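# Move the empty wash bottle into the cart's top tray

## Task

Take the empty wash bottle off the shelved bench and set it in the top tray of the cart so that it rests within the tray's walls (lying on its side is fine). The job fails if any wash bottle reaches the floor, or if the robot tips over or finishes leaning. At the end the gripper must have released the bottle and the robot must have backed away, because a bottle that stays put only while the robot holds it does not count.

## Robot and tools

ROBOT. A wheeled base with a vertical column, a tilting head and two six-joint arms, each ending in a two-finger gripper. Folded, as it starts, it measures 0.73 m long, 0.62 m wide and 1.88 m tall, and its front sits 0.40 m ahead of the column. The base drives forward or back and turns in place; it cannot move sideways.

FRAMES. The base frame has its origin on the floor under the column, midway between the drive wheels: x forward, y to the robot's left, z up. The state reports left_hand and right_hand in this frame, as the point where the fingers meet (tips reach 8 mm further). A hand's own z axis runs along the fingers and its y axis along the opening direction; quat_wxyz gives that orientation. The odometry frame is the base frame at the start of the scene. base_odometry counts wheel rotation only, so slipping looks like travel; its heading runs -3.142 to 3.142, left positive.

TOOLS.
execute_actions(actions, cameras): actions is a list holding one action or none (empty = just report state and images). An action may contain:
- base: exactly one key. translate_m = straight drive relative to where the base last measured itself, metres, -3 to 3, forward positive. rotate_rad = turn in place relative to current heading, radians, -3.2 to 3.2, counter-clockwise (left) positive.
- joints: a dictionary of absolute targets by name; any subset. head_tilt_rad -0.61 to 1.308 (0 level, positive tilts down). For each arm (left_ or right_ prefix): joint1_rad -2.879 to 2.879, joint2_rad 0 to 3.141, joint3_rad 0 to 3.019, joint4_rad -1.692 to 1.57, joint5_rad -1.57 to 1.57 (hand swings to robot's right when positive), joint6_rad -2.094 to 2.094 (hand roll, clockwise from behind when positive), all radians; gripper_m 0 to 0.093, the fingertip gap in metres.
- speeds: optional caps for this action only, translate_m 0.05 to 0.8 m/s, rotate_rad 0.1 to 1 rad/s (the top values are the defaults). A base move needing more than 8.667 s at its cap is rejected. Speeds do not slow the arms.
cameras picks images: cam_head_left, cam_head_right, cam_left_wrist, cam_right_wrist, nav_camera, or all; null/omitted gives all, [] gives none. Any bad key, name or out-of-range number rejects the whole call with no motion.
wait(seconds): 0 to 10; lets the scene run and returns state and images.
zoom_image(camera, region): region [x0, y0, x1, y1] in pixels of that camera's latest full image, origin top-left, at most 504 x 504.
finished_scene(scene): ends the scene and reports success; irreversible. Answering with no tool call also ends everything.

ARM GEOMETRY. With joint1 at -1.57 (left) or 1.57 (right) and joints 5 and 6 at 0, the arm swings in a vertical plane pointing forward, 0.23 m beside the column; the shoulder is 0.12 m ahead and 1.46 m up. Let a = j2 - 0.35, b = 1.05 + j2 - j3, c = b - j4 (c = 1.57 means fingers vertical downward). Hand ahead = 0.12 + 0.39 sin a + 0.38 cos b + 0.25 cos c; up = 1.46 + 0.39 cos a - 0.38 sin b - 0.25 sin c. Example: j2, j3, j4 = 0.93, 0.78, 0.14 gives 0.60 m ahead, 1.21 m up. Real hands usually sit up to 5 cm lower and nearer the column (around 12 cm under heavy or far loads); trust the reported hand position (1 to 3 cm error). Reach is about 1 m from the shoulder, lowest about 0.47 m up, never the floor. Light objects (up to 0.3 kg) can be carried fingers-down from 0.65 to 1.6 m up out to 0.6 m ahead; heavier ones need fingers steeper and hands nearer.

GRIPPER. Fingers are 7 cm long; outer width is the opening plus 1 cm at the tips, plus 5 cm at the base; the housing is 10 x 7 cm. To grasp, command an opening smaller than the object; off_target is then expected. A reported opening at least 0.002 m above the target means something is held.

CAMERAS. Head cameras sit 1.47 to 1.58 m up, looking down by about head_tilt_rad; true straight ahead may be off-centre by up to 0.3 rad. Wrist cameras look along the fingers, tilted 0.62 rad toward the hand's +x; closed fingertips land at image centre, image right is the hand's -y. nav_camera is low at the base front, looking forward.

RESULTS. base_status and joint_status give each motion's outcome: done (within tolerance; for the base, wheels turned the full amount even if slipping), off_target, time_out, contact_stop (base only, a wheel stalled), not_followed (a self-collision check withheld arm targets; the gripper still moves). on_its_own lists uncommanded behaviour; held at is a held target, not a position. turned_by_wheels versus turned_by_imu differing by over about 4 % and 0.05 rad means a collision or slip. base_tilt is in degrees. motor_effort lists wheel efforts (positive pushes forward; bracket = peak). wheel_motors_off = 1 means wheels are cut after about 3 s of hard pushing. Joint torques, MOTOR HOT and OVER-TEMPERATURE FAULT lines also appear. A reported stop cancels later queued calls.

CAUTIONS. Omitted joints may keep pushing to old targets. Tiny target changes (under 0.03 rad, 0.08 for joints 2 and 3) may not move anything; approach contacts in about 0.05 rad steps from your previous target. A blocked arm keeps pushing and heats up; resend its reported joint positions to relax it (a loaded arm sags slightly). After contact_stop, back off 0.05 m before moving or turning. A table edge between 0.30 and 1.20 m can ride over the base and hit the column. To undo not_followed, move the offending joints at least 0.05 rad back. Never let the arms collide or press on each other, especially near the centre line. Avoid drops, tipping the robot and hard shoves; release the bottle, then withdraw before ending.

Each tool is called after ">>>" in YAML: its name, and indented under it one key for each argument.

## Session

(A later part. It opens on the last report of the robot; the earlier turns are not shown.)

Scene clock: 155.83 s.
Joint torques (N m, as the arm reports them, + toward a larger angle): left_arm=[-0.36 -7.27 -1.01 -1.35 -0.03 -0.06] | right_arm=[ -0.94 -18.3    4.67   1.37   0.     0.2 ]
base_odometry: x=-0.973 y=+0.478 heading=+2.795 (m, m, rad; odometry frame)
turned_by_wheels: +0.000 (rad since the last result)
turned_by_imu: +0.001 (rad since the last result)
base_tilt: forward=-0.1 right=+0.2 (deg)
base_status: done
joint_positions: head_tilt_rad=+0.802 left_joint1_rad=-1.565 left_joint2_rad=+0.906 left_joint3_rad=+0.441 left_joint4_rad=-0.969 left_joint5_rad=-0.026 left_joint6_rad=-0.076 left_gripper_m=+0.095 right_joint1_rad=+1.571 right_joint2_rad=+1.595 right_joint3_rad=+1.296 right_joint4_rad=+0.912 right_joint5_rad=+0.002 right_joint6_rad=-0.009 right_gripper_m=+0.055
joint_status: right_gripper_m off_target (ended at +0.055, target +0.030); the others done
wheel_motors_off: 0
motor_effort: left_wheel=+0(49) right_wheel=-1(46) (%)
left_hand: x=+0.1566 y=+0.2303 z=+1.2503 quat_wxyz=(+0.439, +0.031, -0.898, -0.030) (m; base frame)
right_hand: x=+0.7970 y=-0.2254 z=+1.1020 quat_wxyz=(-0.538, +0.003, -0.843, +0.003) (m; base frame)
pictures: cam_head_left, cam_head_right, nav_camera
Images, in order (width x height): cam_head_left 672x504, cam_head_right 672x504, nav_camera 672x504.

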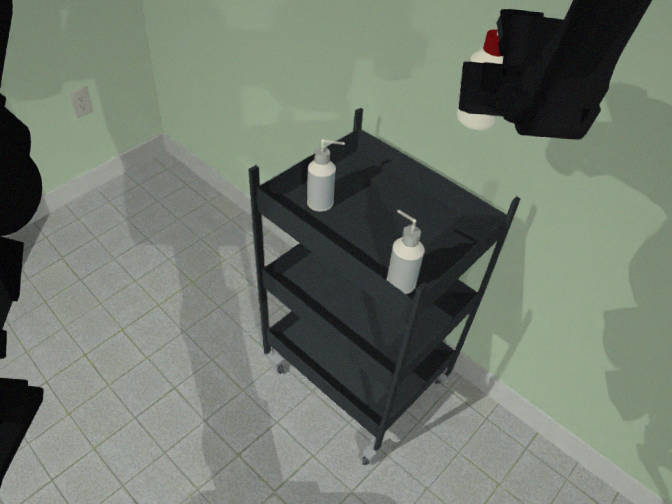

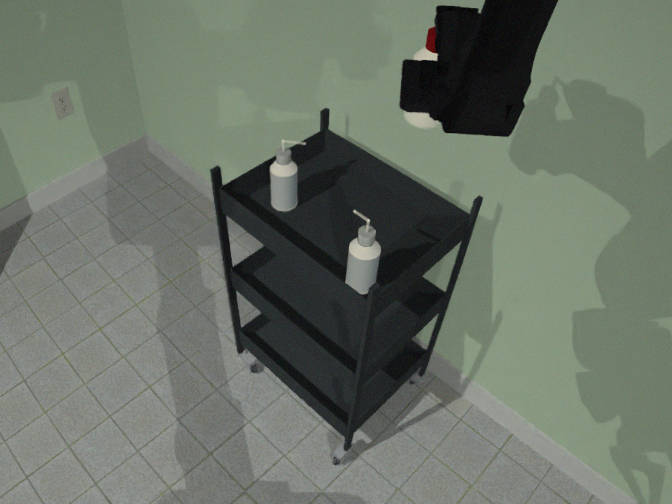

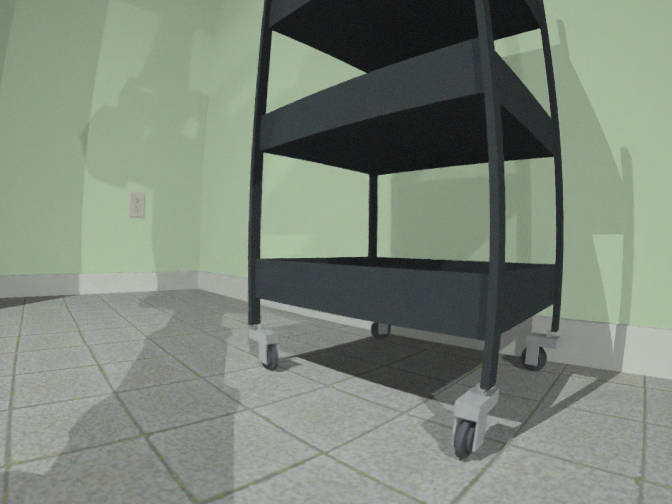

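>>> execute_actions:
  actions:
    - {"base":{"translate_m":0.13},"joints":{"right_gripper_m":0.03},"speeds":{"translate_m":0.2}}
  cameras: []

>>> execute_actions:
  actions:
    - {"joints":{"right_gripper_m":0.03,"right_joint2_rad":1.9,"right_joint3_rad":1.62,"right_joint4_rad":0.75}}
  cameras: ["cam_head_left","cam_head_right"]

Scene clock: 172.23 s.
Joint torques (N m, as the arm reports them, + toward a larger angle): left_arm=[-0.08 -7.62 -0.68 -1.43  0.01 -0.09] | right_arm=[ -0.48 -17.99   4.78   1.29  -0.01   0.19]
base_odometry: x=-1.095 y=+0.522 heading=+2.795 (m, m, rad; odometry frame)
turned_by_wheels: +0.000 (rad since the last result)
turned_by_imu: +0.001 (rad since the last result)
base_tilt: forward=-0.1 right=+0.2 (deg)
base_status: done
joint_positions: head_tilt_rad=+0.803 left_joint1_rad=-1.565 left_joint2_rad=+0.906 left_joint3_rad=+0.441 left_joint4_rad=-0.969 left_joint5_rad=-0.026 left_joint6_rad=-0.076 left_gripper_m=+0.095 right_joint1_rad=+1.571 right_joint2_rad=+1.595 right_joint3_rad=+1.295 right_joint4_rad=+0.912 right_joint5_rad=+0.002 right_joint6_rad=-0.009 right_gripper_m=+0.055
joint_status: right_gripper_m off_target (ended at +0.055, target +0.030)
wheel_motors_off: 0
motor_effort: left_wheel=+0(32) right_wheel=-1(34) (%)
left_hand: x=+0.1564 y=+0.2303 z=+1.2503 quat_wxyz=(+0.439, +0.031, -0.897, -0.030) (m; base frame)
right_hand: x=+0.7966 y=-0.2254 z=+1.1018 quat_wxyz=(-0.538, +0.003, -0.843, +0.003) (m; base frame)
pictures: none
No camera images: the call's "cameras" was empty. Leave "cameras" out to get every camera's image.

Scene clock: 173.53 s.
Joint torques (N m, as the arm reports them, + toward a larger angle): left_arm=[-0.69 -7.62 -0.75 -1.4  -0.02 -0.08] | right_arm=[ -0.35 -20.57   6.12   1.39   0.01   0.2 ]
base_odometry: x=-1.095 y=+0.522 heading=+2.795 (m, m, rad; odometry frame)
turned_by_wheels: +0.000 (rad since the last result)
turned_by_imu: +0.000 (rad since the last result)
base_tilt: forward=-0.1 right=+0.2 (deg)
base_status: not commanded
joint_positions: head_tilt_rad=+0.803 left_joint1_rad=-1.565 left_joint2_rad=+0.906 left_joint3_rad=+0.441 left_joint4_rad=-0.969 left_joint5_rad=-0.026 left_joint6_rad=-0.076 left_gripper_m=+0.095 right_joint1_rad=+1.571 right_joint2_rad=+1.919 right_joint3_rad=+1.598 right_joint4_rad=+0.759 right_joint5_rad=+0.002 right_joint6_rad=-0.009 right_gripper_m=+0.055
joint_status: right_gripper_m off_target (ended at +0.055, target +0.030); the others done
wheel_motors_off: 0
motor_effort: left_wheel=+0(0) right_wheel=-1(1) (%)
left_hand: x=+0.1564 y=+0.2303 z=+1.2503 quat_wxyz=(+0.439, +0.031, -0.897, -0.030) (m; base frame)
right_hand: x=+0.7871 y=-0.2253 z=+0.9403 quat_wxyz=(-0.463, +0.004, -0.887, +0.003) (m; base frame)
pictures: cam_head_left, cam_head_right
Images, in order (width x height): cam_head_left 672x504, cam_head_right 672x504.

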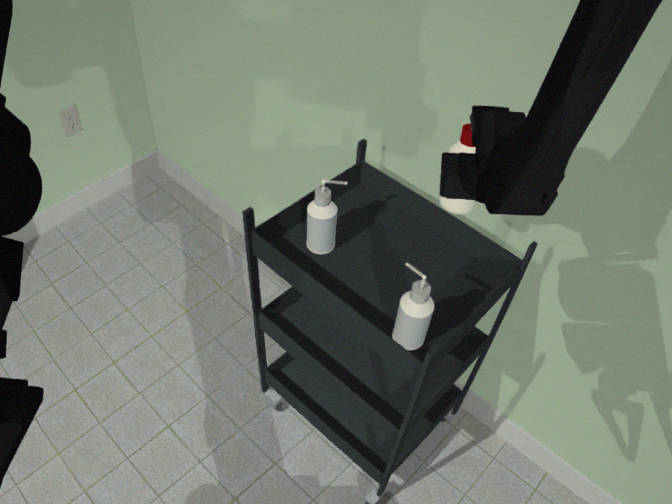

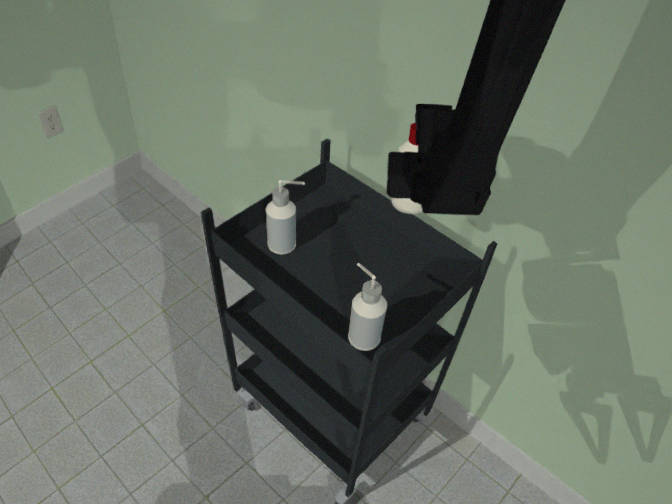

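>>> execute_actions:
  actions:
    - {"joints":{"right_gripper_m":0.03,"right_joint2_rad":2.1,"right_joint3_rad":1.8,"right_joint4_rad":0.75}}
  cameras: ["cam_head_left","cam_head_right"]

Scene clock: 196.03 s.
Joint torques (N m, as the arm reports them, + toward a larger angle): left_arm=[-0.34 -7.42 -0.64 -1.31 -0.07 -0.08] | right_arm=[ -0.35 -19.92   4.7    1.26   0.01   0.2 ]
base_odometry: x=-1.095 y=+0.522 heading=+2.795 (m, m, rad; odometry frame)
turned_by_wheels: +0.000 (rad since the last result)
turned_by_imu: +0.001 (rad since the last result)
base_tilt: forward=-0.1 right=+0.2 (deg)
base_status: not commanded
joint_positions: head_tilt_rad=+0.803 left_joint1_rad=-1.565 left_joint2_rad=+0.906 left_joint3_rad=+0.441 left_joint4_rad=-0.969 left_joint5_rad=-0.026 left_joint6_rad=-0.076 left_gripper_m=+0.095 right_joint1_rad=+1.571 right_joint2_rad=+2.115 right_joint3_rad=+1.792 right_joint4_rad=+0.759 right_joint5_rad=+0.002 right_joint6_rad=-0.009 right_gripper_m=+0.055
joint_status: right_gripper_m off_target (ended at +0.055, target +0.030); the others done
wheel_motors_off: 0
motor_effort: left_wheel=+0(0) right_wheel=-1(1) (%)
left_hand: x=+0.1564 y=+0.2303 z=+1.2503 quat_wxyz=(+0.439, +0.031, -0.897, -0.030) (m; base frame)
right_hand: x=+0.7784 y=-0.2253 z=+0.8648 quat_wxyz=(-0.462, +0.004, -0.887, +0.003) (m; base frame)
pictures: cam_head_left, cam_head_right
Images, in order (width x height): cam_head_left 672x504, cam_head_right 672x504.

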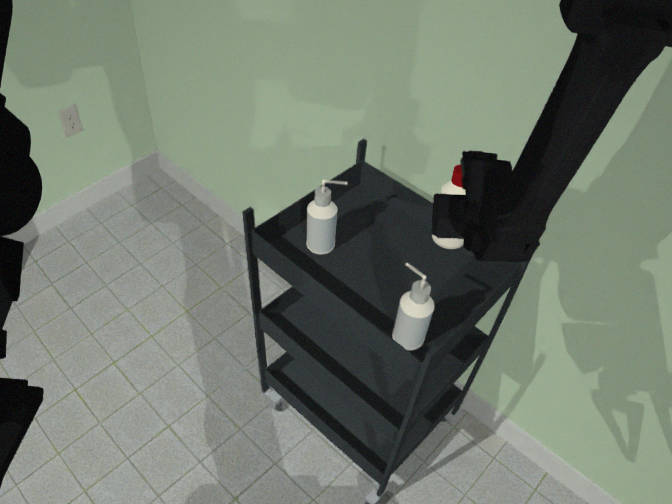

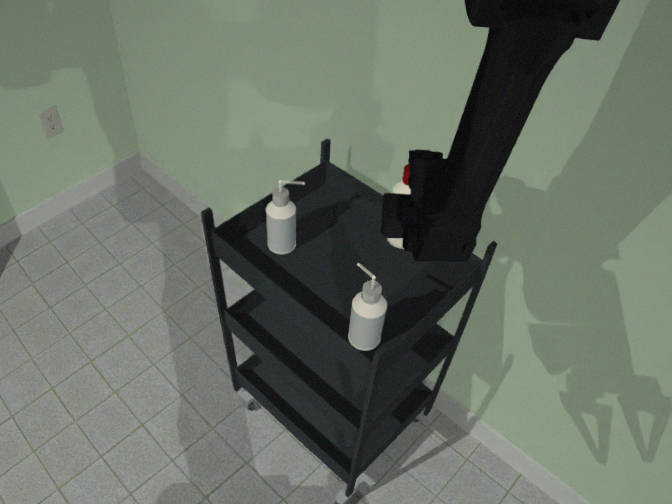

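Lower a bit more, then release.

>>> execute_actions:
  actions:
    - {"joints":{"right_gripper_m":0.03,"right_joint2_rad":2.22,"right_joint3_rad":1.92,"right_joint4_rad":0.78}}
  cameras: ["cam_head_left"]

Scene clock: 200.87 s.
Joint torques (N m, as the arm reports them, + toward a larger angle): left_arm=[-0.41 -7.2  -0.6  -1.39  0.04 -0.07] | right_arm=[ -0.47 -18.35   5.24   2.57   0.03   0.22]
base_odometry: x=-1.095 y=+0.522 heading=+2.795 (m, m, rad; odometry frame)
turned_by_wheels: +0.000 (rad since the last result)
turned_by_imu: +0.001 (rad since the last result)
base_tilt: forward=+0.0 right=+0.2 (deg)
base_status: not commanded
joint_positions: head_tilt_rad=+0.803 left_joint1_rad=-1.565 left_joint2_rad=+0.906 left_joint3_rad=+0.441 left_joint4_rad=-0.969 left_joint5_rad=-0.026 left_joint6_rad=-0.076 left_gripper_m=+0.095 right_joint1_rad=+1.571 right_joint2_rad=+2.218 right_joint3_rad=+1.908 right_joint4_rad=+0.759 right_joint5_rad=+0.002 right_joint6_rad=-0.009 right_gripper_m=+0.055
joint_status: right_gripper_m off_target (ended at +0.055, target +0.030); the others done
wheel_motors_off: 0
motor_effort: left_wheel=+0(0) right_wheel=-1(1) (%)
left_hand: x=+0.1564 y=+0.2303 z=+1.2503 quat_wxyz=(+0.439, +0.031, -0.897, -0.030) (m; base frame)
right_hand: x=+0.7753 y=-0.2253 z=+0.8300 quat_wxyz=(-0.467, +0.004, -0.884, +0.003) (m; base frame)
pictures: cam_head_left
Images, in order (width x height): cam_head_left 672x504.

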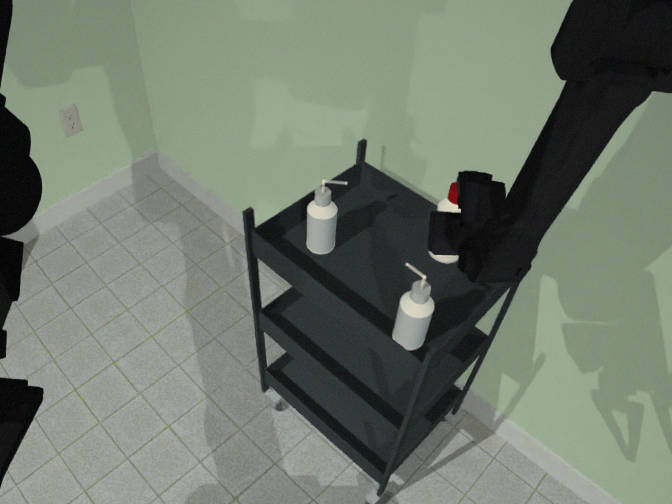

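>>> execute_actions:
  actions:
    - {"joints":{"right_gripper_m":0.093}}
  cameras: ["cam_head_left","cam_right_wrist"]

Scene clock: 208.43 s.
Joint torques (N m, as the arm reports them, + toward a larger angle): left_arm=[-0.38 -7.5  -0.76 -1.37 -0.01 -0.07] | right_arm=[ -0.36 -18.54   5.17   2.5    0.     0.19]
base_odometry: x=-1.095 y=+0.522 heading=+2.795 (m, m, rad; odometry frame)
turned_by_wheels: +0.000 (rad since the last result)
turned_by_imu: +0.001 (rad since the last result)
base_tilt: forward=+0.0 right=+0.3 (deg)
base_status: not commanded
joint_positions: head_tilt_rad=+0.803 left_joint1_rad=-1.565 left_joint2_rad=+0.906 left_joint3_rad=+0.441 left_joint4_rad=-0.969 left_joint5_rad=-0.026 left_joint6_rad=-0.076 left_gripper_m=+0.095 right_joint1_rad=+1.571 right_joint2_rad=+2.218 right_joint3_rad=+1.908 right_joint4_rad=+0.759 right_joint5_rad=+0.002 right_joint6_rad=-0.009 right_gripper_m=+0.093
joint_status: all done
wheel_motors_off: 0
motor_effort: left_wheel=+0(0) right_wheel=-1(0) (%)
left_hand: x=+0.1564 y=+0.2303 z=+1.2503 quat_wxyz=(+0.439, +0.031, -0.897, -0.030) (m; base frame)
right_hand: x=+0.7753 y=-0.2253 z=+0.8300 quat_wxyz=(-0.467, +0.004, -0.884, +0.003) (m; base frame)
pictures: cam_head_left, cam_right_wrist
Images, in order (width x height): cam_head_left 672x504, cam_right_wrist 504x504.

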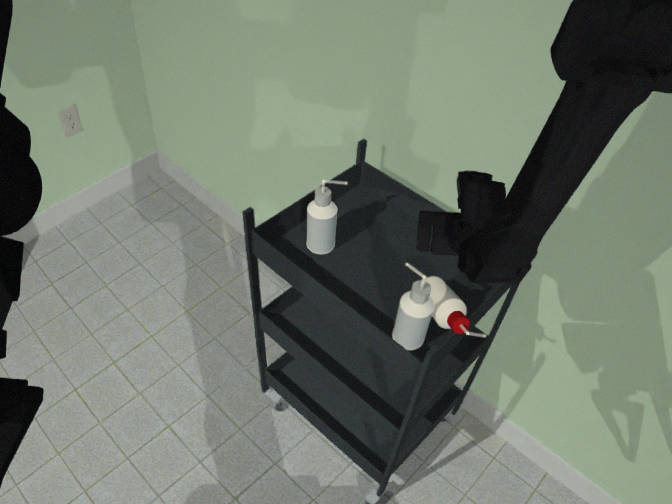

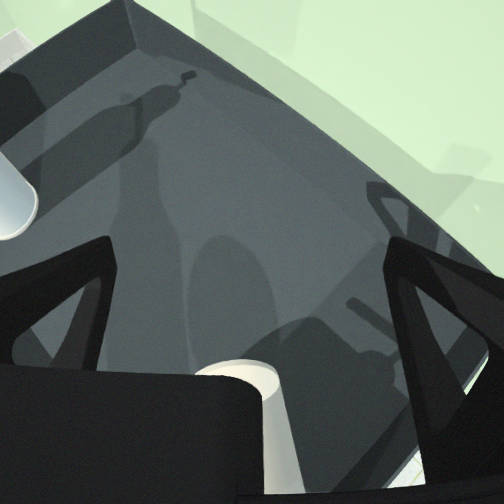

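>>> execute_actions:
  actions:
    - {"joints":{"right_joint2_rad":1.6,"right_joint3_rad":1.3,"right_joint4_rad":0.9,"head_tilt_rad":0.95}}
  cameras: ["cam_head_left","cam_head_right"]

Scene clock: 215.37 s.
Joint torques (N m, as the arm reports them, + toward a larger angle): left_arm=[-0.49 -7.53 -0.85 -1.44  0.01 -0.03] | right_arm=[ -0.48 -17.96   4.13   2.37  -0.01   0.21]
base_odometry: x=-1.095 y=+0.522 heading=+2.795 (m, m, rad; odometry frame)
turned_by_wheels: +0.000 (rad since the last result)
turned_by_imu: +0.001 (rad since the last result)
base_tilt: forward=-0.1 right=+0.3 (deg)
base_status: not commanded
joint_positions: head_tilt_rad=+0.950 left_joint1_rad=-1.565 left_joint2_rad=+0.906 left_joint3_rad=+0.441 left_joint4_rad=-0.969 left_joint5_rad=-0.026 left_joint6_rad=-0.076 left_gripper_m=+0.095 right_joint1_rad=+1.571 right_joint2_rad=+1.594 right_joint3_rad=+1.300 right_joint4_rad=+0.886 right_joint5_rad=+0.002 right_joint6_rad=-0.009 right_gripper_m=+0.093
joint_status: all done
wheel_motors_off: 0
motor_effort: left_wheel=+0(0) right_wheel=-1(1) (%)
left_hand: x=+0.1564 y=+0.2303 z=+1.2503 quat_wxyz=(+0.439, +0.031, -0.897, -0.030) (m; base frame)
right_hand: x=+0.7968 y=-0.2254 z=+1.0983 quat_wxyz=(-0.530, +0.003, -0.848, +0.003) (m; base frame)
pictures: cam_head_left, cam_head_right
Images, in order (width x height): cam_head_left 672x504, cam_head_right 672x504.

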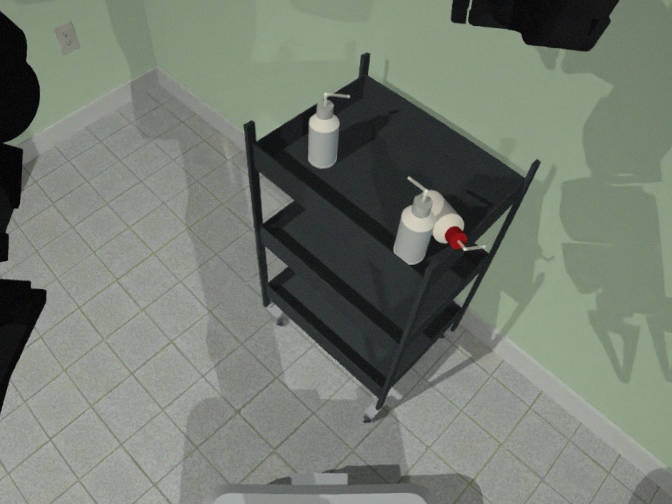

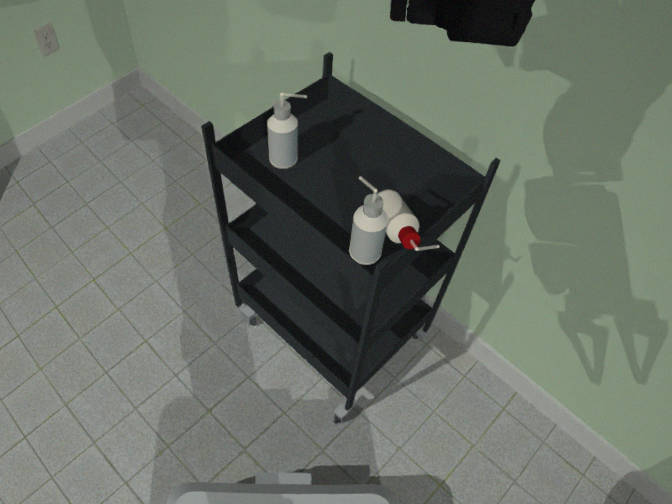

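>>> execute_actions:
  actions:
    - {"joints":{"right_joint2_rad":1.74,"right_joint3_rad":0.73,"right_joint4_rad":1.16,"right_gripper_m":0.0}}
  cameras: []

>>> execute_actions:
  actions:
    - {"joints":{"right_joint2_rad":2.15,"right_joint3_rad":1.17,"right_joint4_rad":1.12}}
  cameras: ["cam_head_left","cam_head_right","cam_right_wrist"]

Scene clock: 245.83 s.
Joint torques (N m, as the arm reports them, + toward a larger angle): left_arm=[-0.32 -7.53 -0.68 -1.45 -0.02 -0.04] | right_arm=[ -0.36 -12.03  -3.53   2.34   0.     0.19]
base_odometry: x=-1.095 y=+0.522 heading=+2.795 (m, m, rad; odometry frame)
turned_by_wheels: +0.000 (rad since the last result)
turned_by_imu: +0.001 (rad since the last result)
base_tilt: forward=-0.1 right=+0.2 (deg)
base_status: not commanded
joint_positions: head_tilt_rad=+0.950 left_joint1_rad=-1.565 left_joint2_rad=+0.906 left_joint3_rad=+0.441 left_joint4_rad=-0.969 left_joint5_rad=-0.026 left_joint6_rad=-0.076 left_gripper_m=+0.095 right_joint1_rad=+1.571 right_joint2_rad=+1.754 right_joint3_rad=+0.737 right_joint4_rad=+1.134 right_joint5_rad=+0.002 right_joint6_rad=-0.009 right_gripper_m=+0.001
joint_status: all done
wheel_motors_off: 0
motor_effort: left_wheel=+0(0) right_wheel=+0(1) (%)
left_hand: x=+0.1564 y=+0.2303 z=+1.2503 quat_wxyz=(+0.439, +0.031, -0.897, -0.030) (m; base frame)
right_hand: x=+0.4696 y=-0.2255 z=+0.9851 quat_wxyz=(-0.315, +0.004, -0.949, +0.002) (m; base frame)
pictures: none
No camera images: the call's "cameras" was empty. Leave "cameras" out to get every camera's image.

Scene clock: 247.13 s.
Joint torques (N m, as the arm reports them, + toward a larger angle): left_arm=[-0.82 -7.49 -0.71 -1.4   0.   -0.06] | right_arm=[ -0.37 -12.15  -2.3    0.85   0.01   0.19]
base_odometry: x=-1.095 y=+0.522 heading=+2.795 (m, m, rad; odometry frame)
turned_by_wheels: +0.000 (rad since the last result)
turned_by_imu: +0.000 (rad since the last result)
base_tilt: forward=+0.0 right=+0.1 (deg)
base_status: not commanded
joint_positions: head_tilt_rad=+0.950 left_joint1_rad=-1.565 left_joint2_rad=+0.906 left_joint3_rad=+0.441 left_joint4_rad=-0.969 left_joint5_rad=-0.026 left_joint6_rad=-0.076 left_gripper_m=+0.095 right_joint1_rad=+1.571 right_joint2_rad=+2.163 right_joint3_rad=+1.166 right_joint4_rad=+1.133 right_joint5_rad=+0.002 right_joint6_rad=-0.009 right_gripper_m=+0.001
joint_status: all done
wheel_motors_off: 0
motor_effort: left_wheel=-1(0) right_wheel=-1(1) (%)
left_hand: x=+0.1564 y=+0.2303 z=+1.2503 quat_wxyz=(+0.439, +0.031, -0.897, -0.030) (m; base frame)
right_hand: x=+0.4737 y=-0.2254 z=+0.8283 quat_wxyz=(-0.324, +0.004, -0.946, +0.002) (m; base frame)
pictures: cam_head_left, cam_head_right, cam_right_wrist
Images, in order (width x height): cam_head_left 672x504, cam_head_right 672x504, cam_right_wrist 504x504.

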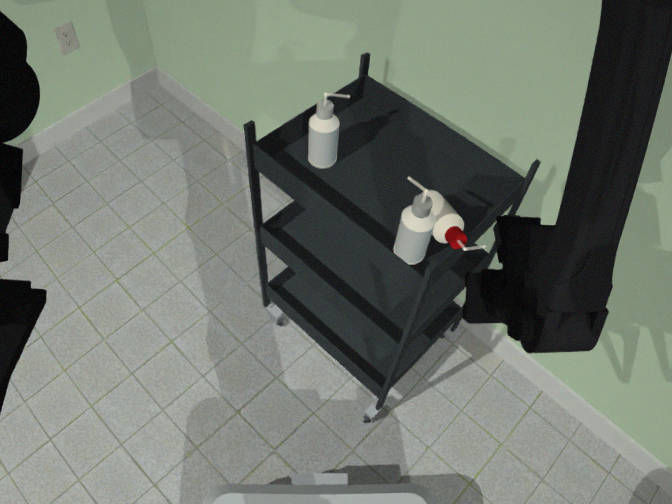

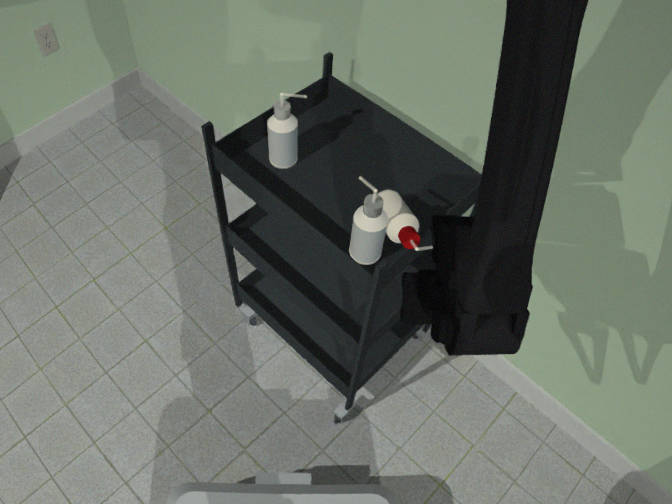

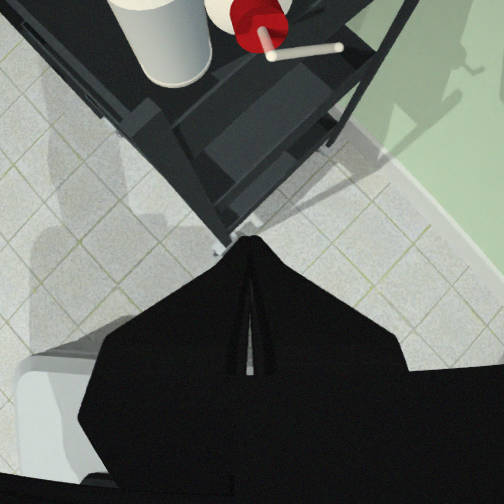

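>>> execute_actions:
  actions:
    - {"joints":{"right_joint2_rad":2.25,"right_joint3_rad":1.29,"right_joint4_rad":1.12}}
  cameras: []

>>> execute_actions:
  actions:
    - {"joints":{"right_joint2_rad":2.17,"right_joint3_rad":1.51,"right_joint4_rad":0.81}}
  cameras: ["cam_head_left","cam_right_wrist"]

Scene clock: 277.30 s.
Joint torques (N m, as the arm reports them, + toward a larger angle): left_arm=[-0.75 -7.95 -0.61 -1.23 -0.04 -0.11] | right_arm=[ -0.11 -10.96  -2.64   0.91   0.02   0.19]
base_odometry: x=-1.095 y=+0.522 heading=+2.795 (m, m, rad; odometry frame)
turned_by_wheels: +0.000 (rad since the last result)
turned_by_imu: +0.001 (rad since the last result)
base_tilt: forward=-0.1 right=+0.2 (deg)
base_status: not commanded
joint_positions: head_tilt_rad=+0.950 left_joint1_rad=-1.565 left_joint2_rad=+0.906 left_joint3_rad=+0.441 left_joint4_rad=-0.969 left_joint5_rad=-0.026 left_joint6_rad=-0.076 left_gripper_m=+0.095 right_joint1_rad=+1.571 right_joint2_rad=+2.244 right_joint3_rad=+1.294 right_joint4_rad=+1.133 right_joint5_rad=+0.002 right_joint6_rad=-0.009 right_gripper_m=+0.001
joint_status: all done
wheel_motors_off: 0
motor_effort: left_wheel=+0(0) right_wheel=-1(1) (%)
left_hand: x=+0.1564 y=+0.2303 z=+1.2503 quat_wxyz=(+0.439, +0.031, -0.897, -0.030) (m; base frame)
right_hand: x=+0.4897 y=-0.2254 z=+0.7976 quat_wxyz=(-0.346, +0.004, -0.938, +0.002) (m; base frame)
pictures: none
No camera images: the call's "cameras" was empty. Leave "cameras" out to get every camera's image.

Scene clock: 278.47 s.
Joint torques (N m, as the arm reports them, + toward a larger angle): left_arm=[-0.78 -7.41 -0.74 -1.39 -0.02 -0.07] | right_arm=[ -0.5  -13.67   0.17   0.74   0.02   0.19]
base_odometry: x=-1.095 y=+0.522 heading=+2.795 (m, m, rad; odometry frame)
turned_by_wheels: +0.000 (rad since the last result)
turned_by_imu: +0.000 (rad since the last result)
base_tilt: forward=-0.1 right=+0.3 (deg)
base_status: not commanded
joint_positions: head_tilt_rad=+0.950 left_joint1_rad=-1.565 left_joint2_rad=+0.906 left_joint3_rad=+0.441 left_joint4_rad=-0.969 left_joint5_rad=-0.026 left_joint6_rad=-0.076 left_gripper_m=+0.095 right_joint1_rad=+1.571 right_joint2_rad=+2.155 right_joint3_rad=+1.514 right_joint4_rad=+0.828 right_joint5_rad=+0.002 right_joint6_rad=-0.009 right_gripper_m=+0.001
joint_status: all done
wheel_motors_off: 0
motor_effort: left_wheel=+0(0) right_wheel=-1(1) (%)
left_hand: x=+0.1564 y=+0.2303 z=+1.2503 quat_wxyz=(+0.439, +0.031, -0.897, -0.030) (m; base frame)
right_hand: x=+0.6137 y=-0.2253 z=+0.7999 quat_wxyz=(-0.348, +0.004, -0.937, +0.002) (m; base frame)
pictures: cam_head_left, cam_right_wrist
Images, in order (width x height): cam_head_left 672x504, cam_right_wrist 504x504.

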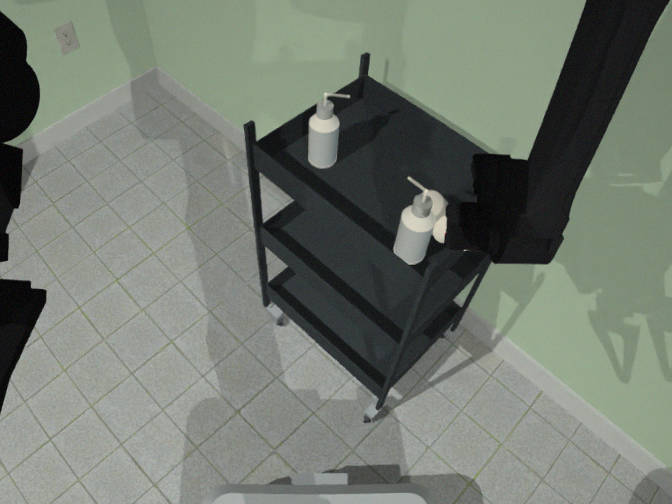

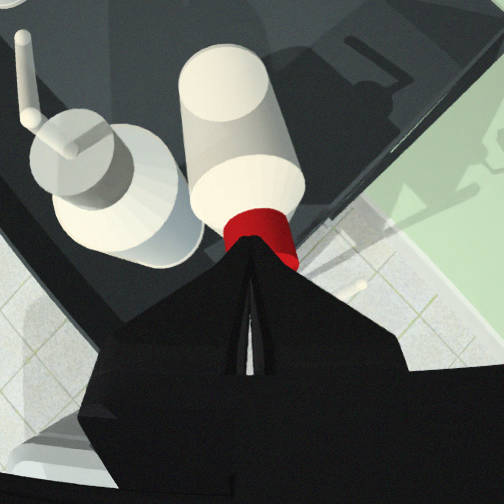

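>>> execute_actions:
  actions:
    - {"joints":{"right_gripper_m":0.052}}
  cameras: []

>>> execute_actions:
  actions:
    - {"joints":{"right_joint2_rad":2.28,"right_joint3_rad":1.66,"right_joint4_rad":0.8}}
  cameras: ["cam_head_left","cam_right_wrist"]

Scene clock: 291.43 s.
Joint torques (N m, as the arm reports them, + toward a larger angle): left_arm=[-0.64 -7.65 -0.73 -1.45 -0.03 -0.07] | right_arm=[ -0.23 -14.11   0.13   0.74   0.     0.21]
base_odometry: x=-1.095 y=+0.522 heading=+2.795 (m, m, rad; odometry frame)
turned_by_wheels: +0.000 (rad since the last result)
turned_by_imu: +0.001 (rad since the last result)
base_tilt: forward=+0.0 right=+0.3 (deg)
base_status: not commanded
joint_positions: head_tilt_rad=+0.950 left_joint1_rad=-1.565 left_joint2_rad=+0.906 left_joint3_rad=+0.441 left_joint4_rad=-0.969 left_joint5_rad=-0.026 left_joint6_rad=-0.076 left_gripper_m=+0.095 right_joint1_rad=+1.571 right_joint2_rad=+2.155 right_joint3_rad=+1.514 right_joint4_rad=+0.828 right_joint5_rad=+0.002 right_joint6_rad=-0.009 right_gripper_m=+0.052
joint_status: all done
wheel_motors_off: 0
motor_effort: left_wheel=+0(0) right_wheel=-1(1) (%)
left_hand: x=+0.1564 y=+0.2303 z=+1.2503 quat_wxyz=(+0.439, +0.031, -0.897, -0.030) (m; base frame)
right_hand: x=+0.6137 y=-0.2253 z=+0.7999 quat_wxyz=(-0.348, +0.004, -0.937, +0.002) (m; base frame)
pictures: none
No camera images: the call's "cameras" was empty. Leave "cameras" out to get every camera's image.

Scene clock: 292.23 s.
Joint torques (N m, as the arm reports them, + toward a larger angle): left_arm=[-0.71 -7.6  -0.88 -1.37  0.02 -0.04] | right_arm=[ -0.1  -14.35   1.33   0.66   0.02   0.12]
base_odometry: x=-1.095 y=+0.522 heading=+2.795 (m, m, rad; odometry frame)
turned_by_wheels: +0.000 (rad since the last result)
turned_by_imu: +0.000 (rad since the last result)
base_tilt: forward=-0.1 right=+0.2 (deg)
base_status: not commanded
joint_positions: head_tilt_rad=+0.950 left_joint1_rad=-1.565 left_joint2_rad=+0.906 left_joint3_rad=+0.440 left_joint4_rad=-0.969 left_joint5_rad=-0.026 left_joint6_rad=-0.076 left_gripper_m=+0.095 right_joint1_rad=+1.571 right_joint2_rad=+2.275 right_joint3_rad=+1.656 right_joint4_rad=+0.820 right_joint5_rad=+0.001 right_joint6_rad=-0.001 right_gripper_m=+0.052
joint_status: all done
wheel_motors_off: 0
motor_effort: left_wheel=+0(0) right_wheel=-1(1) (%)
left_hand: x=+0.1562 y=+0.2303 z=+1.2504 quat_wxyz=(+0.439, +0.031, -0.897, -0.030) (m; base frame)
right_hand: x=+0.6108 y=-0.2251 z=+0.7570 quat_wxyz=(-0.354, +0.000, -0.935, +0.000) (m; base frame)
pictures: cam_head_left, cam_right_wrist
Images, in order (width x height): cam_head_left 672x504, cam_right_wrist 504x504.

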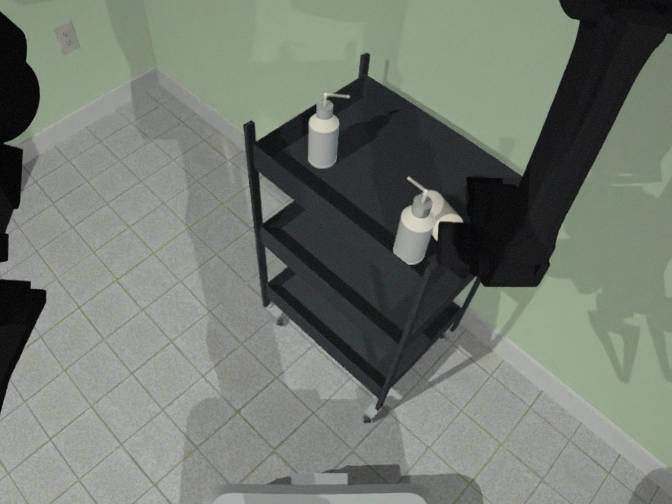

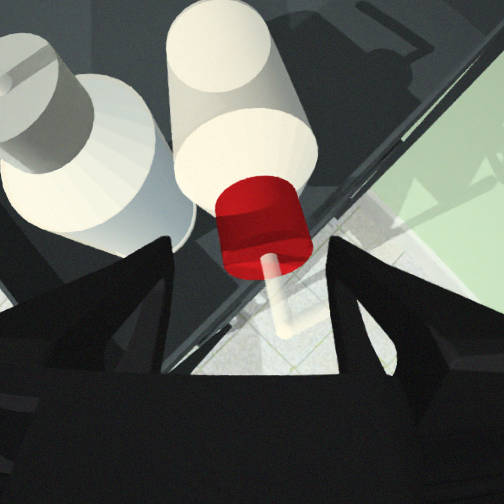

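>>> execute_actions:
  actions:
    - {"joints":{"right_joint2_rad":2.29,"right_joint3_rad":2.07,"right_joint4_rad":0.38}}
  cameras: ["cam_head_left","cam_right_wrist"]

Scene clock: 301.70 s.
Joint torques (N m, as the arm reports them, + toward a larger angle): left_arm=[-0.83 -7.42 -0.78 -1.29 -0.05 -0.09] | right_arm=[ -0.65 -18.42   5.26   0.81  -0.02   0.12]
base_odometry: x=-1.095 y=+0.522 heading=+2.795 (m, m, rad; odometry frame)
turned_by_wheels: +0.000 (rad since the last result)
turned_by_imu: +0.001 (rad since the last result)
base_tilt: forward=+0.0 right=+0.1 (deg)
base_status: not commanded
joint_positions: head_tilt_rad=+0.950 left_joint1_rad=-1.565 left_joint2_rad=+0.906 left_joint3_rad=+0.440 left_joint4_rad=-0.969 left_joint5_rad=-0.026 left_joint6_rad=-0.076 left_gripper_m=+0.095 right_joint1_rad=+1.571 right_joint2_rad=+2.281 right_joint3_rad=+2.063 right_joint4_rad=+0.398 right_joint5_rad=+0.003 right_joint6_rad=-0.002 right_gripper_m=+0.052
joint_status: all done
wheel_motors_off: 0
motor_effort: left_wheel=+0(0) right_wheel=+0(1) (%)
left_hand: x=+0.1562 y=+0.2303 z=+1.2504 quat_wxyz=(+0.439, +0.031, -0.897, -0.030) (m; base frame)
right_hand: x=+0.7577 y=-0.2257 z=+0.7675 quat_wxyz=(-0.345, +0.000, -0.939, +0.002) (m; base frame)
pictures: cam_head_left, cam_right_wrist
Images, in order (width x height): cam_head_left 672x504, cam_right_wrist 504x504.

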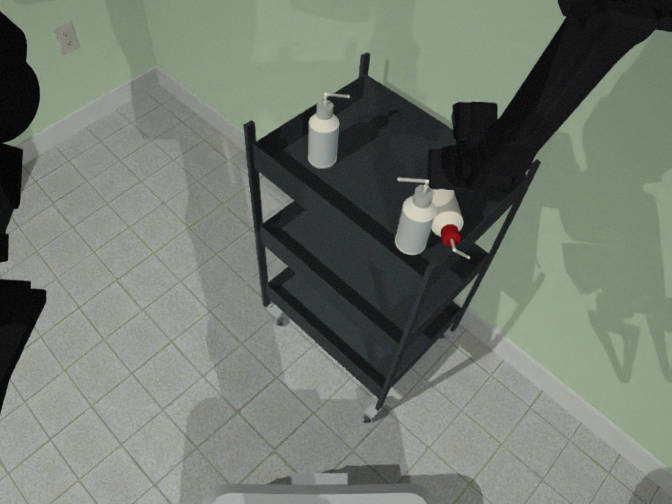

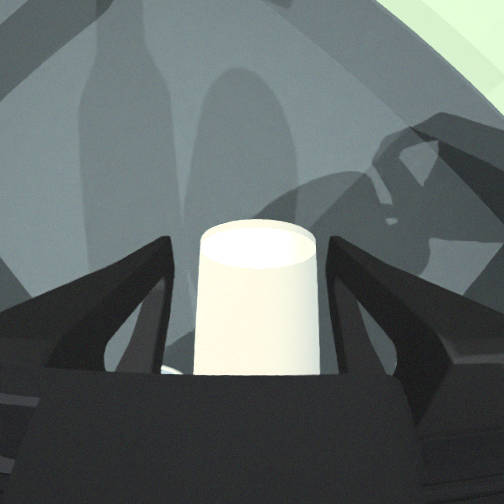

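>>> execute_actions:
  actions:
    - {"joints":{"right_gripper_m":0.078}}
  cameras: []

>>> execute_actions:
  actions:
    - {"joints":{"right_joint2_rad":2.42,"right_joint3_rad":2.18,"right_joint4_rad":0.39}}
  cameras: ["cam_head_left","cam_right_wrist"]

Scene clock: 310.73 s.
Joint torques (N m, as the arm reports them, + toward a larger angle): left_arm=[-0.5  -7.87 -0.83 -1.32 -0.03 -0.06] | right_arm=[ -0.8  -18.46   5.3    0.72  -0.03   0.13]
base_odometry: x=-1.095 y=+0.522 heading=+2.795 (m, m, rad; odometry frame)
turned_by_wheels: +0.000 (rad since the last result)
turned_by_imu: +0.001 (rad since the last result)
base_tilt: forward=+0.0 right=+0.3 (deg)
base_status: not commanded
joint_positions: head_tilt_rad=+0.950 left_joint1_rad=-1.565 left_joint2_rad=+0.906 left_joint3_rad=+0.440 left_joint4_rad=-0.969 left_joint5_rad=-0.026 left_joint6_rad=-0.076 left_gripper_m=+0.095 right_joint1_rad=+1.571 right_joint2_rad=+2.281 right_joint3_rad=+2.063 right_joint4_rad=+0.398 right_joint5_rad=+0.003 right_joint6_rad=-0.002 right_gripper_m=+0.078
joint_status: all done
wheel_motors_off: 0
motor_effort: left_wheel=+0(0) right_wheel=+0(1) (%)
left_hand: x=+0.1562 y=+0.2303 z=+1.2504 quat_wxyz=(+0.439, +0.031, -0.897, -0.030) (m; base frame)
right_hand: x=+0.7577 y=-0.2257 z=+0.7675 quat_wxyz=(-0.345, +0.000, -0.939, +0.002) (m; base frame)
pictures: none
No camera images: the call's "cameras" was empty. Leave "cameras" out to get every camera's image.

Scene clock: 311.80 s.
Joint torques (N m, as the arm reports them, + toward a larger angle): left_arm=[-0.79 -7.83 -0.96 -1.39 -0.04 -0.07] | right_arm=[ -0.41 -17.8    4.41   1.01   0.17  -0.06]
base_odometry: x=-1.095 y=+0.522 heading=+2.795 (m, m, rad; odometry frame)
turned_by_wheels: +0.000 (rad since the last result)
turned_by_imu: +0.000 (rad since the last result)
base_tilt: forward=+0.0 right=+0.2 (deg)
base_status: not commanded
joint_positions: head_tilt_rad=+0.951 left_joint1_rad=-1.565 left_joint2_rad=+0.906 left_joint3_rad=+0.440 left_joint4_rad=-0.969 left_joint5_rad=-0.026 left_joint6_rad=-0.076 left_gripper_m=+0.095 right_joint1_rad=+1.571 right_joint2_rad=+2.417 right_joint3_rad=+2.179 right_joint4_rad=+0.399 right_joint5_rad=-0.003 right_joint6_rad=+0.014 right_gripper_m=+0.078
joint_status: all done
wheel_motors_off: 0
motor_effort: left_wheel=+0(2) right_wheel=-2(4) (%)
left_hand: x=+0.1560 y=+0.2303 z=+1.2505 quat_wxyz=(+0.439, +0.031, -0.897, -0.030) (m; base frame)
right_hand: x=+0.7245 y=-0.2251 z=+0.7146 quat_wxyz=(-0.336, -0.006, -0.942, -0.004) (m; base frame)
pictures: cam_head_left, cam_right_wrist
Images, in order (width x height): cam_head_left 672x504, cam_right_wrist 504x504.

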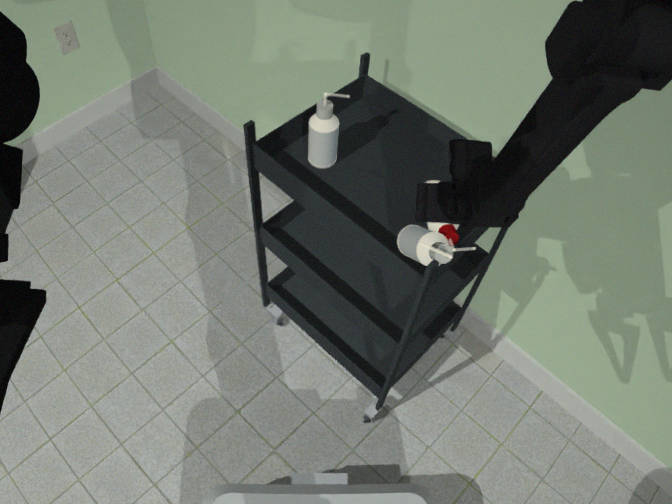

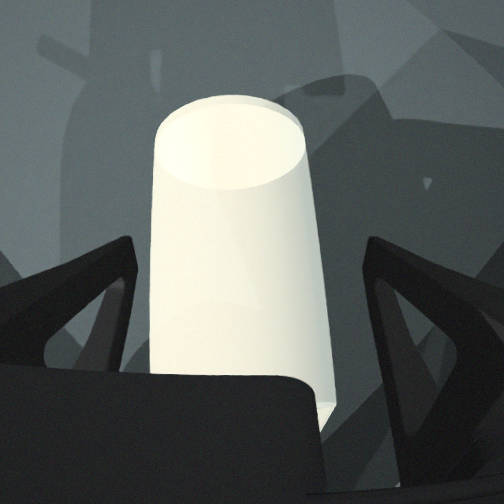

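>>> execute_actions:
  actions:
    - {"joints":{"right_gripper_m":0.03}}
  cameras: ["cam_head_left"]

Scene clock: 316.97 s.
Joint torques (N m, as the arm reports them, + toward a larger angle): left_arm=[-0.68 -7.23 -0.64 -1.48 -0.03 -0.07] | right_arm=[ -0.31 -17.43   4.49   1.06   0.16  -0.06]
base_odometry: x=-1.095 y=+0.522 heading=+2.795 (m, m, rad; odometry frame)
turned_by_wheels: +0.000 (rad since the last result)
turned_by_imu: +0.001 (rad since the last result)
base_tilt: forward=-0.1 right=+0.2 (deg)
base_status: not commanded
joint_positions: head_tilt_rad=+0.951 left_joint1_rad=-1.565 left_joint2_rad=+0.906 left_joint3_rad=+0.440 left_joint4_rad=-0.969 left_joint5_rad=-0.026 left_joint6_rad=-0.076 left_gripper_m=+0.095 right_joint1_rad=+1.571 right_joint2_rad=+2.416 right_joint3_rad=+2.179 right_joint4_rad=+0.399 right_joint5_rad=-0.002 right_joint6_rad=+0.013 right_gripper_m=+0.046
joint_status: right_gripper_m off_target (ended at +0.046, target +0.030)
wheel_motors_off: 0
motor_effort: left_wheel=+0(0) right_wheel=-2(2) (%)
left_hand: x=+0.1560 y=+0.2303 z=+1.2505 quat_wxyz=(+0.439, +0.031, -0.897, -0.030) (m; base frame)
right_hand: x=+0.7254 y=-0.2252 z=+0.7153 quat_wxyz=(-0.336, -0.006, -0.942, -0.003) (m; base frame)
pictures: cam_head_left
Images, in order (width x height): cam_head_left 672x504.

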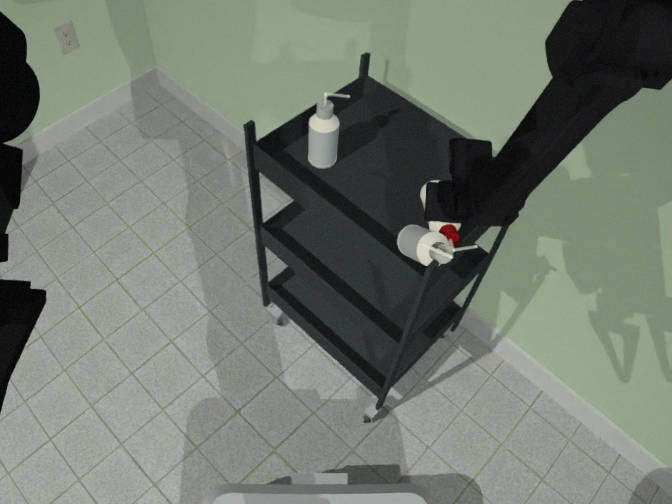

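>>> execute_actions:
  actions:
    - {"joints":{"right_gripper_m":0.03,"right_joint2_rad":2.49,"right_joint3_rad":2.49,"right_joint4_rad":0.25}}
  cameras: ["cam_head_left","nav_camera"]

Scene clock: 324.40 s.
Joint torques (N m, as the arm reports them, + toward a larger angle): left_arm=[-0.58 -7.23 -0.58 -1.39 -0.01 -0.07] | right_arm=[  0.27 -18.6    8.22   0.86   0.02   0.08]
base_odometry: x=-1.095 y=+0.522 heading=+2.795 (m, m, rad; odometry frame)
turned_by_wheels: +0.000 (rad since the last result)
turned_by_imu: +0.001 (rad since the last result)
base_tilt: forward=-0.1 right=+0.2 (deg)
base_status: not commanded
joint_positions: head_tilt_rad=+0.951 left_joint1_rad=-1.565 left_joint2_rad=+0.906 left_joint3_rad=+0.440 left_joint4_rad=-0.969 left_joint5_rad=-0.026 left_joint6_rad=-0.076 left_gripper_m=+0.095 right_joint1_rad=+1.568 right_joint2_rad=+2.472 right_joint3_rad=+2.474 right_joint4_rad=+0.269 right_joint5_rad=+0.001 right_joint6_rad=+0.005 right_gripper_m=+0.030
joint_status: all done
wheel_motors_off: 0
motor_effort: left_wheel=+1(2) right_wheel=+0(3) (%)
left_hand: x=+0.1560 y=+0.2303 z=+1.2505 quat_wxyz=(+0.439, +0.031, -0.897, -0.030) (m; base frame)
right_hand: x=+0.8180 y=-0.2285 z=+0.7507 quat_wxyz=(-0.387, -0.003, -0.922, +0.001) (m; base frame)
pictures: cam_head_left, nav_camera
Images, in order (width x height): cam_head_left 672x504, nav_camera 672x504.

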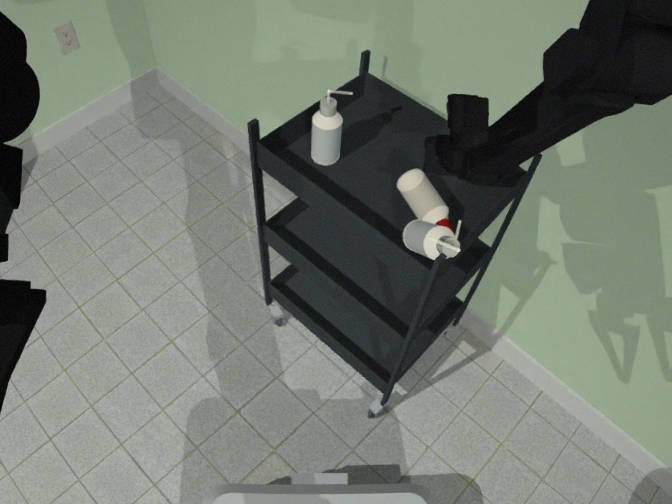

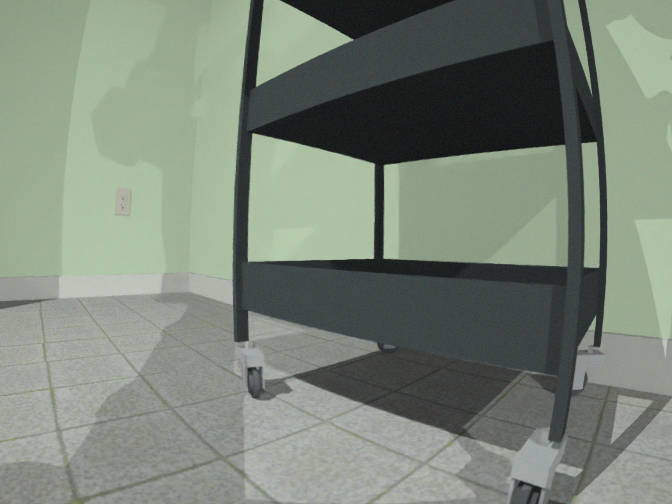

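>>> zoom_image:
  camera: "cam_head_left"
  region: [340, 130, 560, 300]

Region (340, 130, 560, 300) of cam_head_left's 672x504 image, scaled by 2.291, with more detail than that image has; it fills the top 389 rows of this view, and the rest is white.

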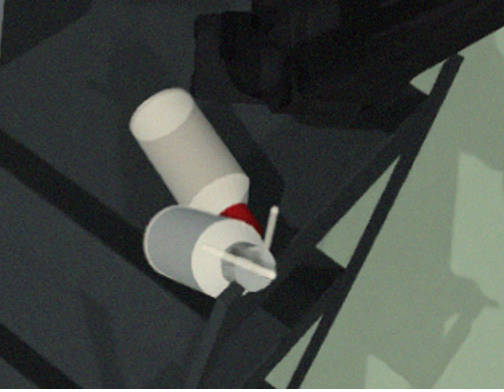

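>>> execute_actions:
  actions:
    - {"joints":{"right_joint2_rad":1.7,"right_joint3_rad":1.5,"right_joint4_rad":0.5}}
  cameras: ["cam_head_left","cam_right_wrist"]

Scene clock: 340.27 s.
Joint torques (N m, as the arm reports them, + toward a larger angle): left_arm=[-0.77 -7.58 -0.55 -1.27 -0.02 -0.06] | right_arm=[ -0.4  -20.6    5.53   1.88   0.02   0.05]
base_odometry: x=-1.095 y=+0.522 heading=+2.795 (m, m, rad; odometry frame)
turned_by_wheels: +0.000 (rad since the last result)
turned_by_imu: +0.001 (rad since the last result)
base_tilt: forward=-0.1 right=+0.2 (deg)
base_status: not commanded
joint_positions: head_tilt_rad=+0.951 left_joint1_rad=-1.565 left_joint2_rad=+0.906 left_joint3_rad=+0.440 left_joint4_rad=-0.969 left_joint5_rad=-0.026 left_joint6_rad=-0.076 left_gripper_m=+0.095 right_joint1_rad=+1.568 right_joint2_rad=+1.715 right_joint3_rad=+1.491 right_joint4_rad=+0.492 right_joint5_rad=+0.001 right_joint6_rad=+0.005 right_gripper_m=+0.030
joint_status: all done
wheel_motors_off: 0
motor_effort: left_wheel=+1(1) right_wheel=+0(1) (%)
left_hand: x=+0.1560 y=+0.2303 z=+1.2505 quat_wxyz=(+0.439, +0.031, -0.897, -0.030) (m; base frame)
right_hand: x=+0.7887 y=-0.2278 z=+0.9957 quat_wxyz=(-0.386, -0.003, -0.923, +0.001) (m; base frame)
pictures: cam_head_left, cam_right_wrist
Images, in order (width x height): cam_head_left 672x504, cam_right_wrist 504x504.

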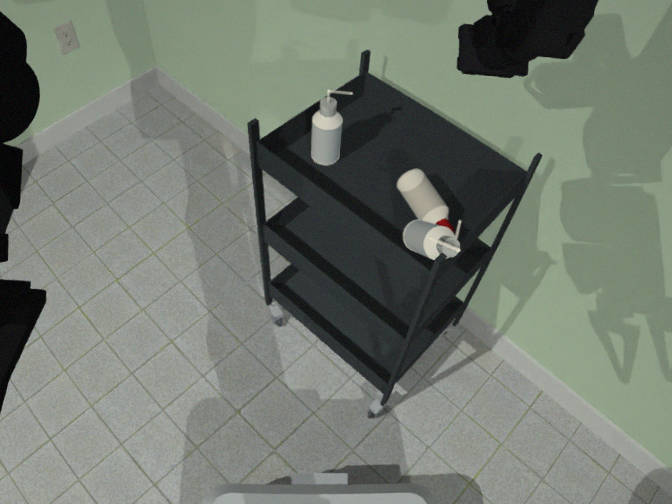

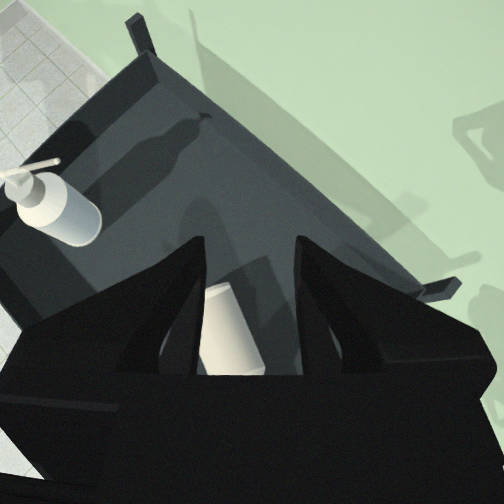

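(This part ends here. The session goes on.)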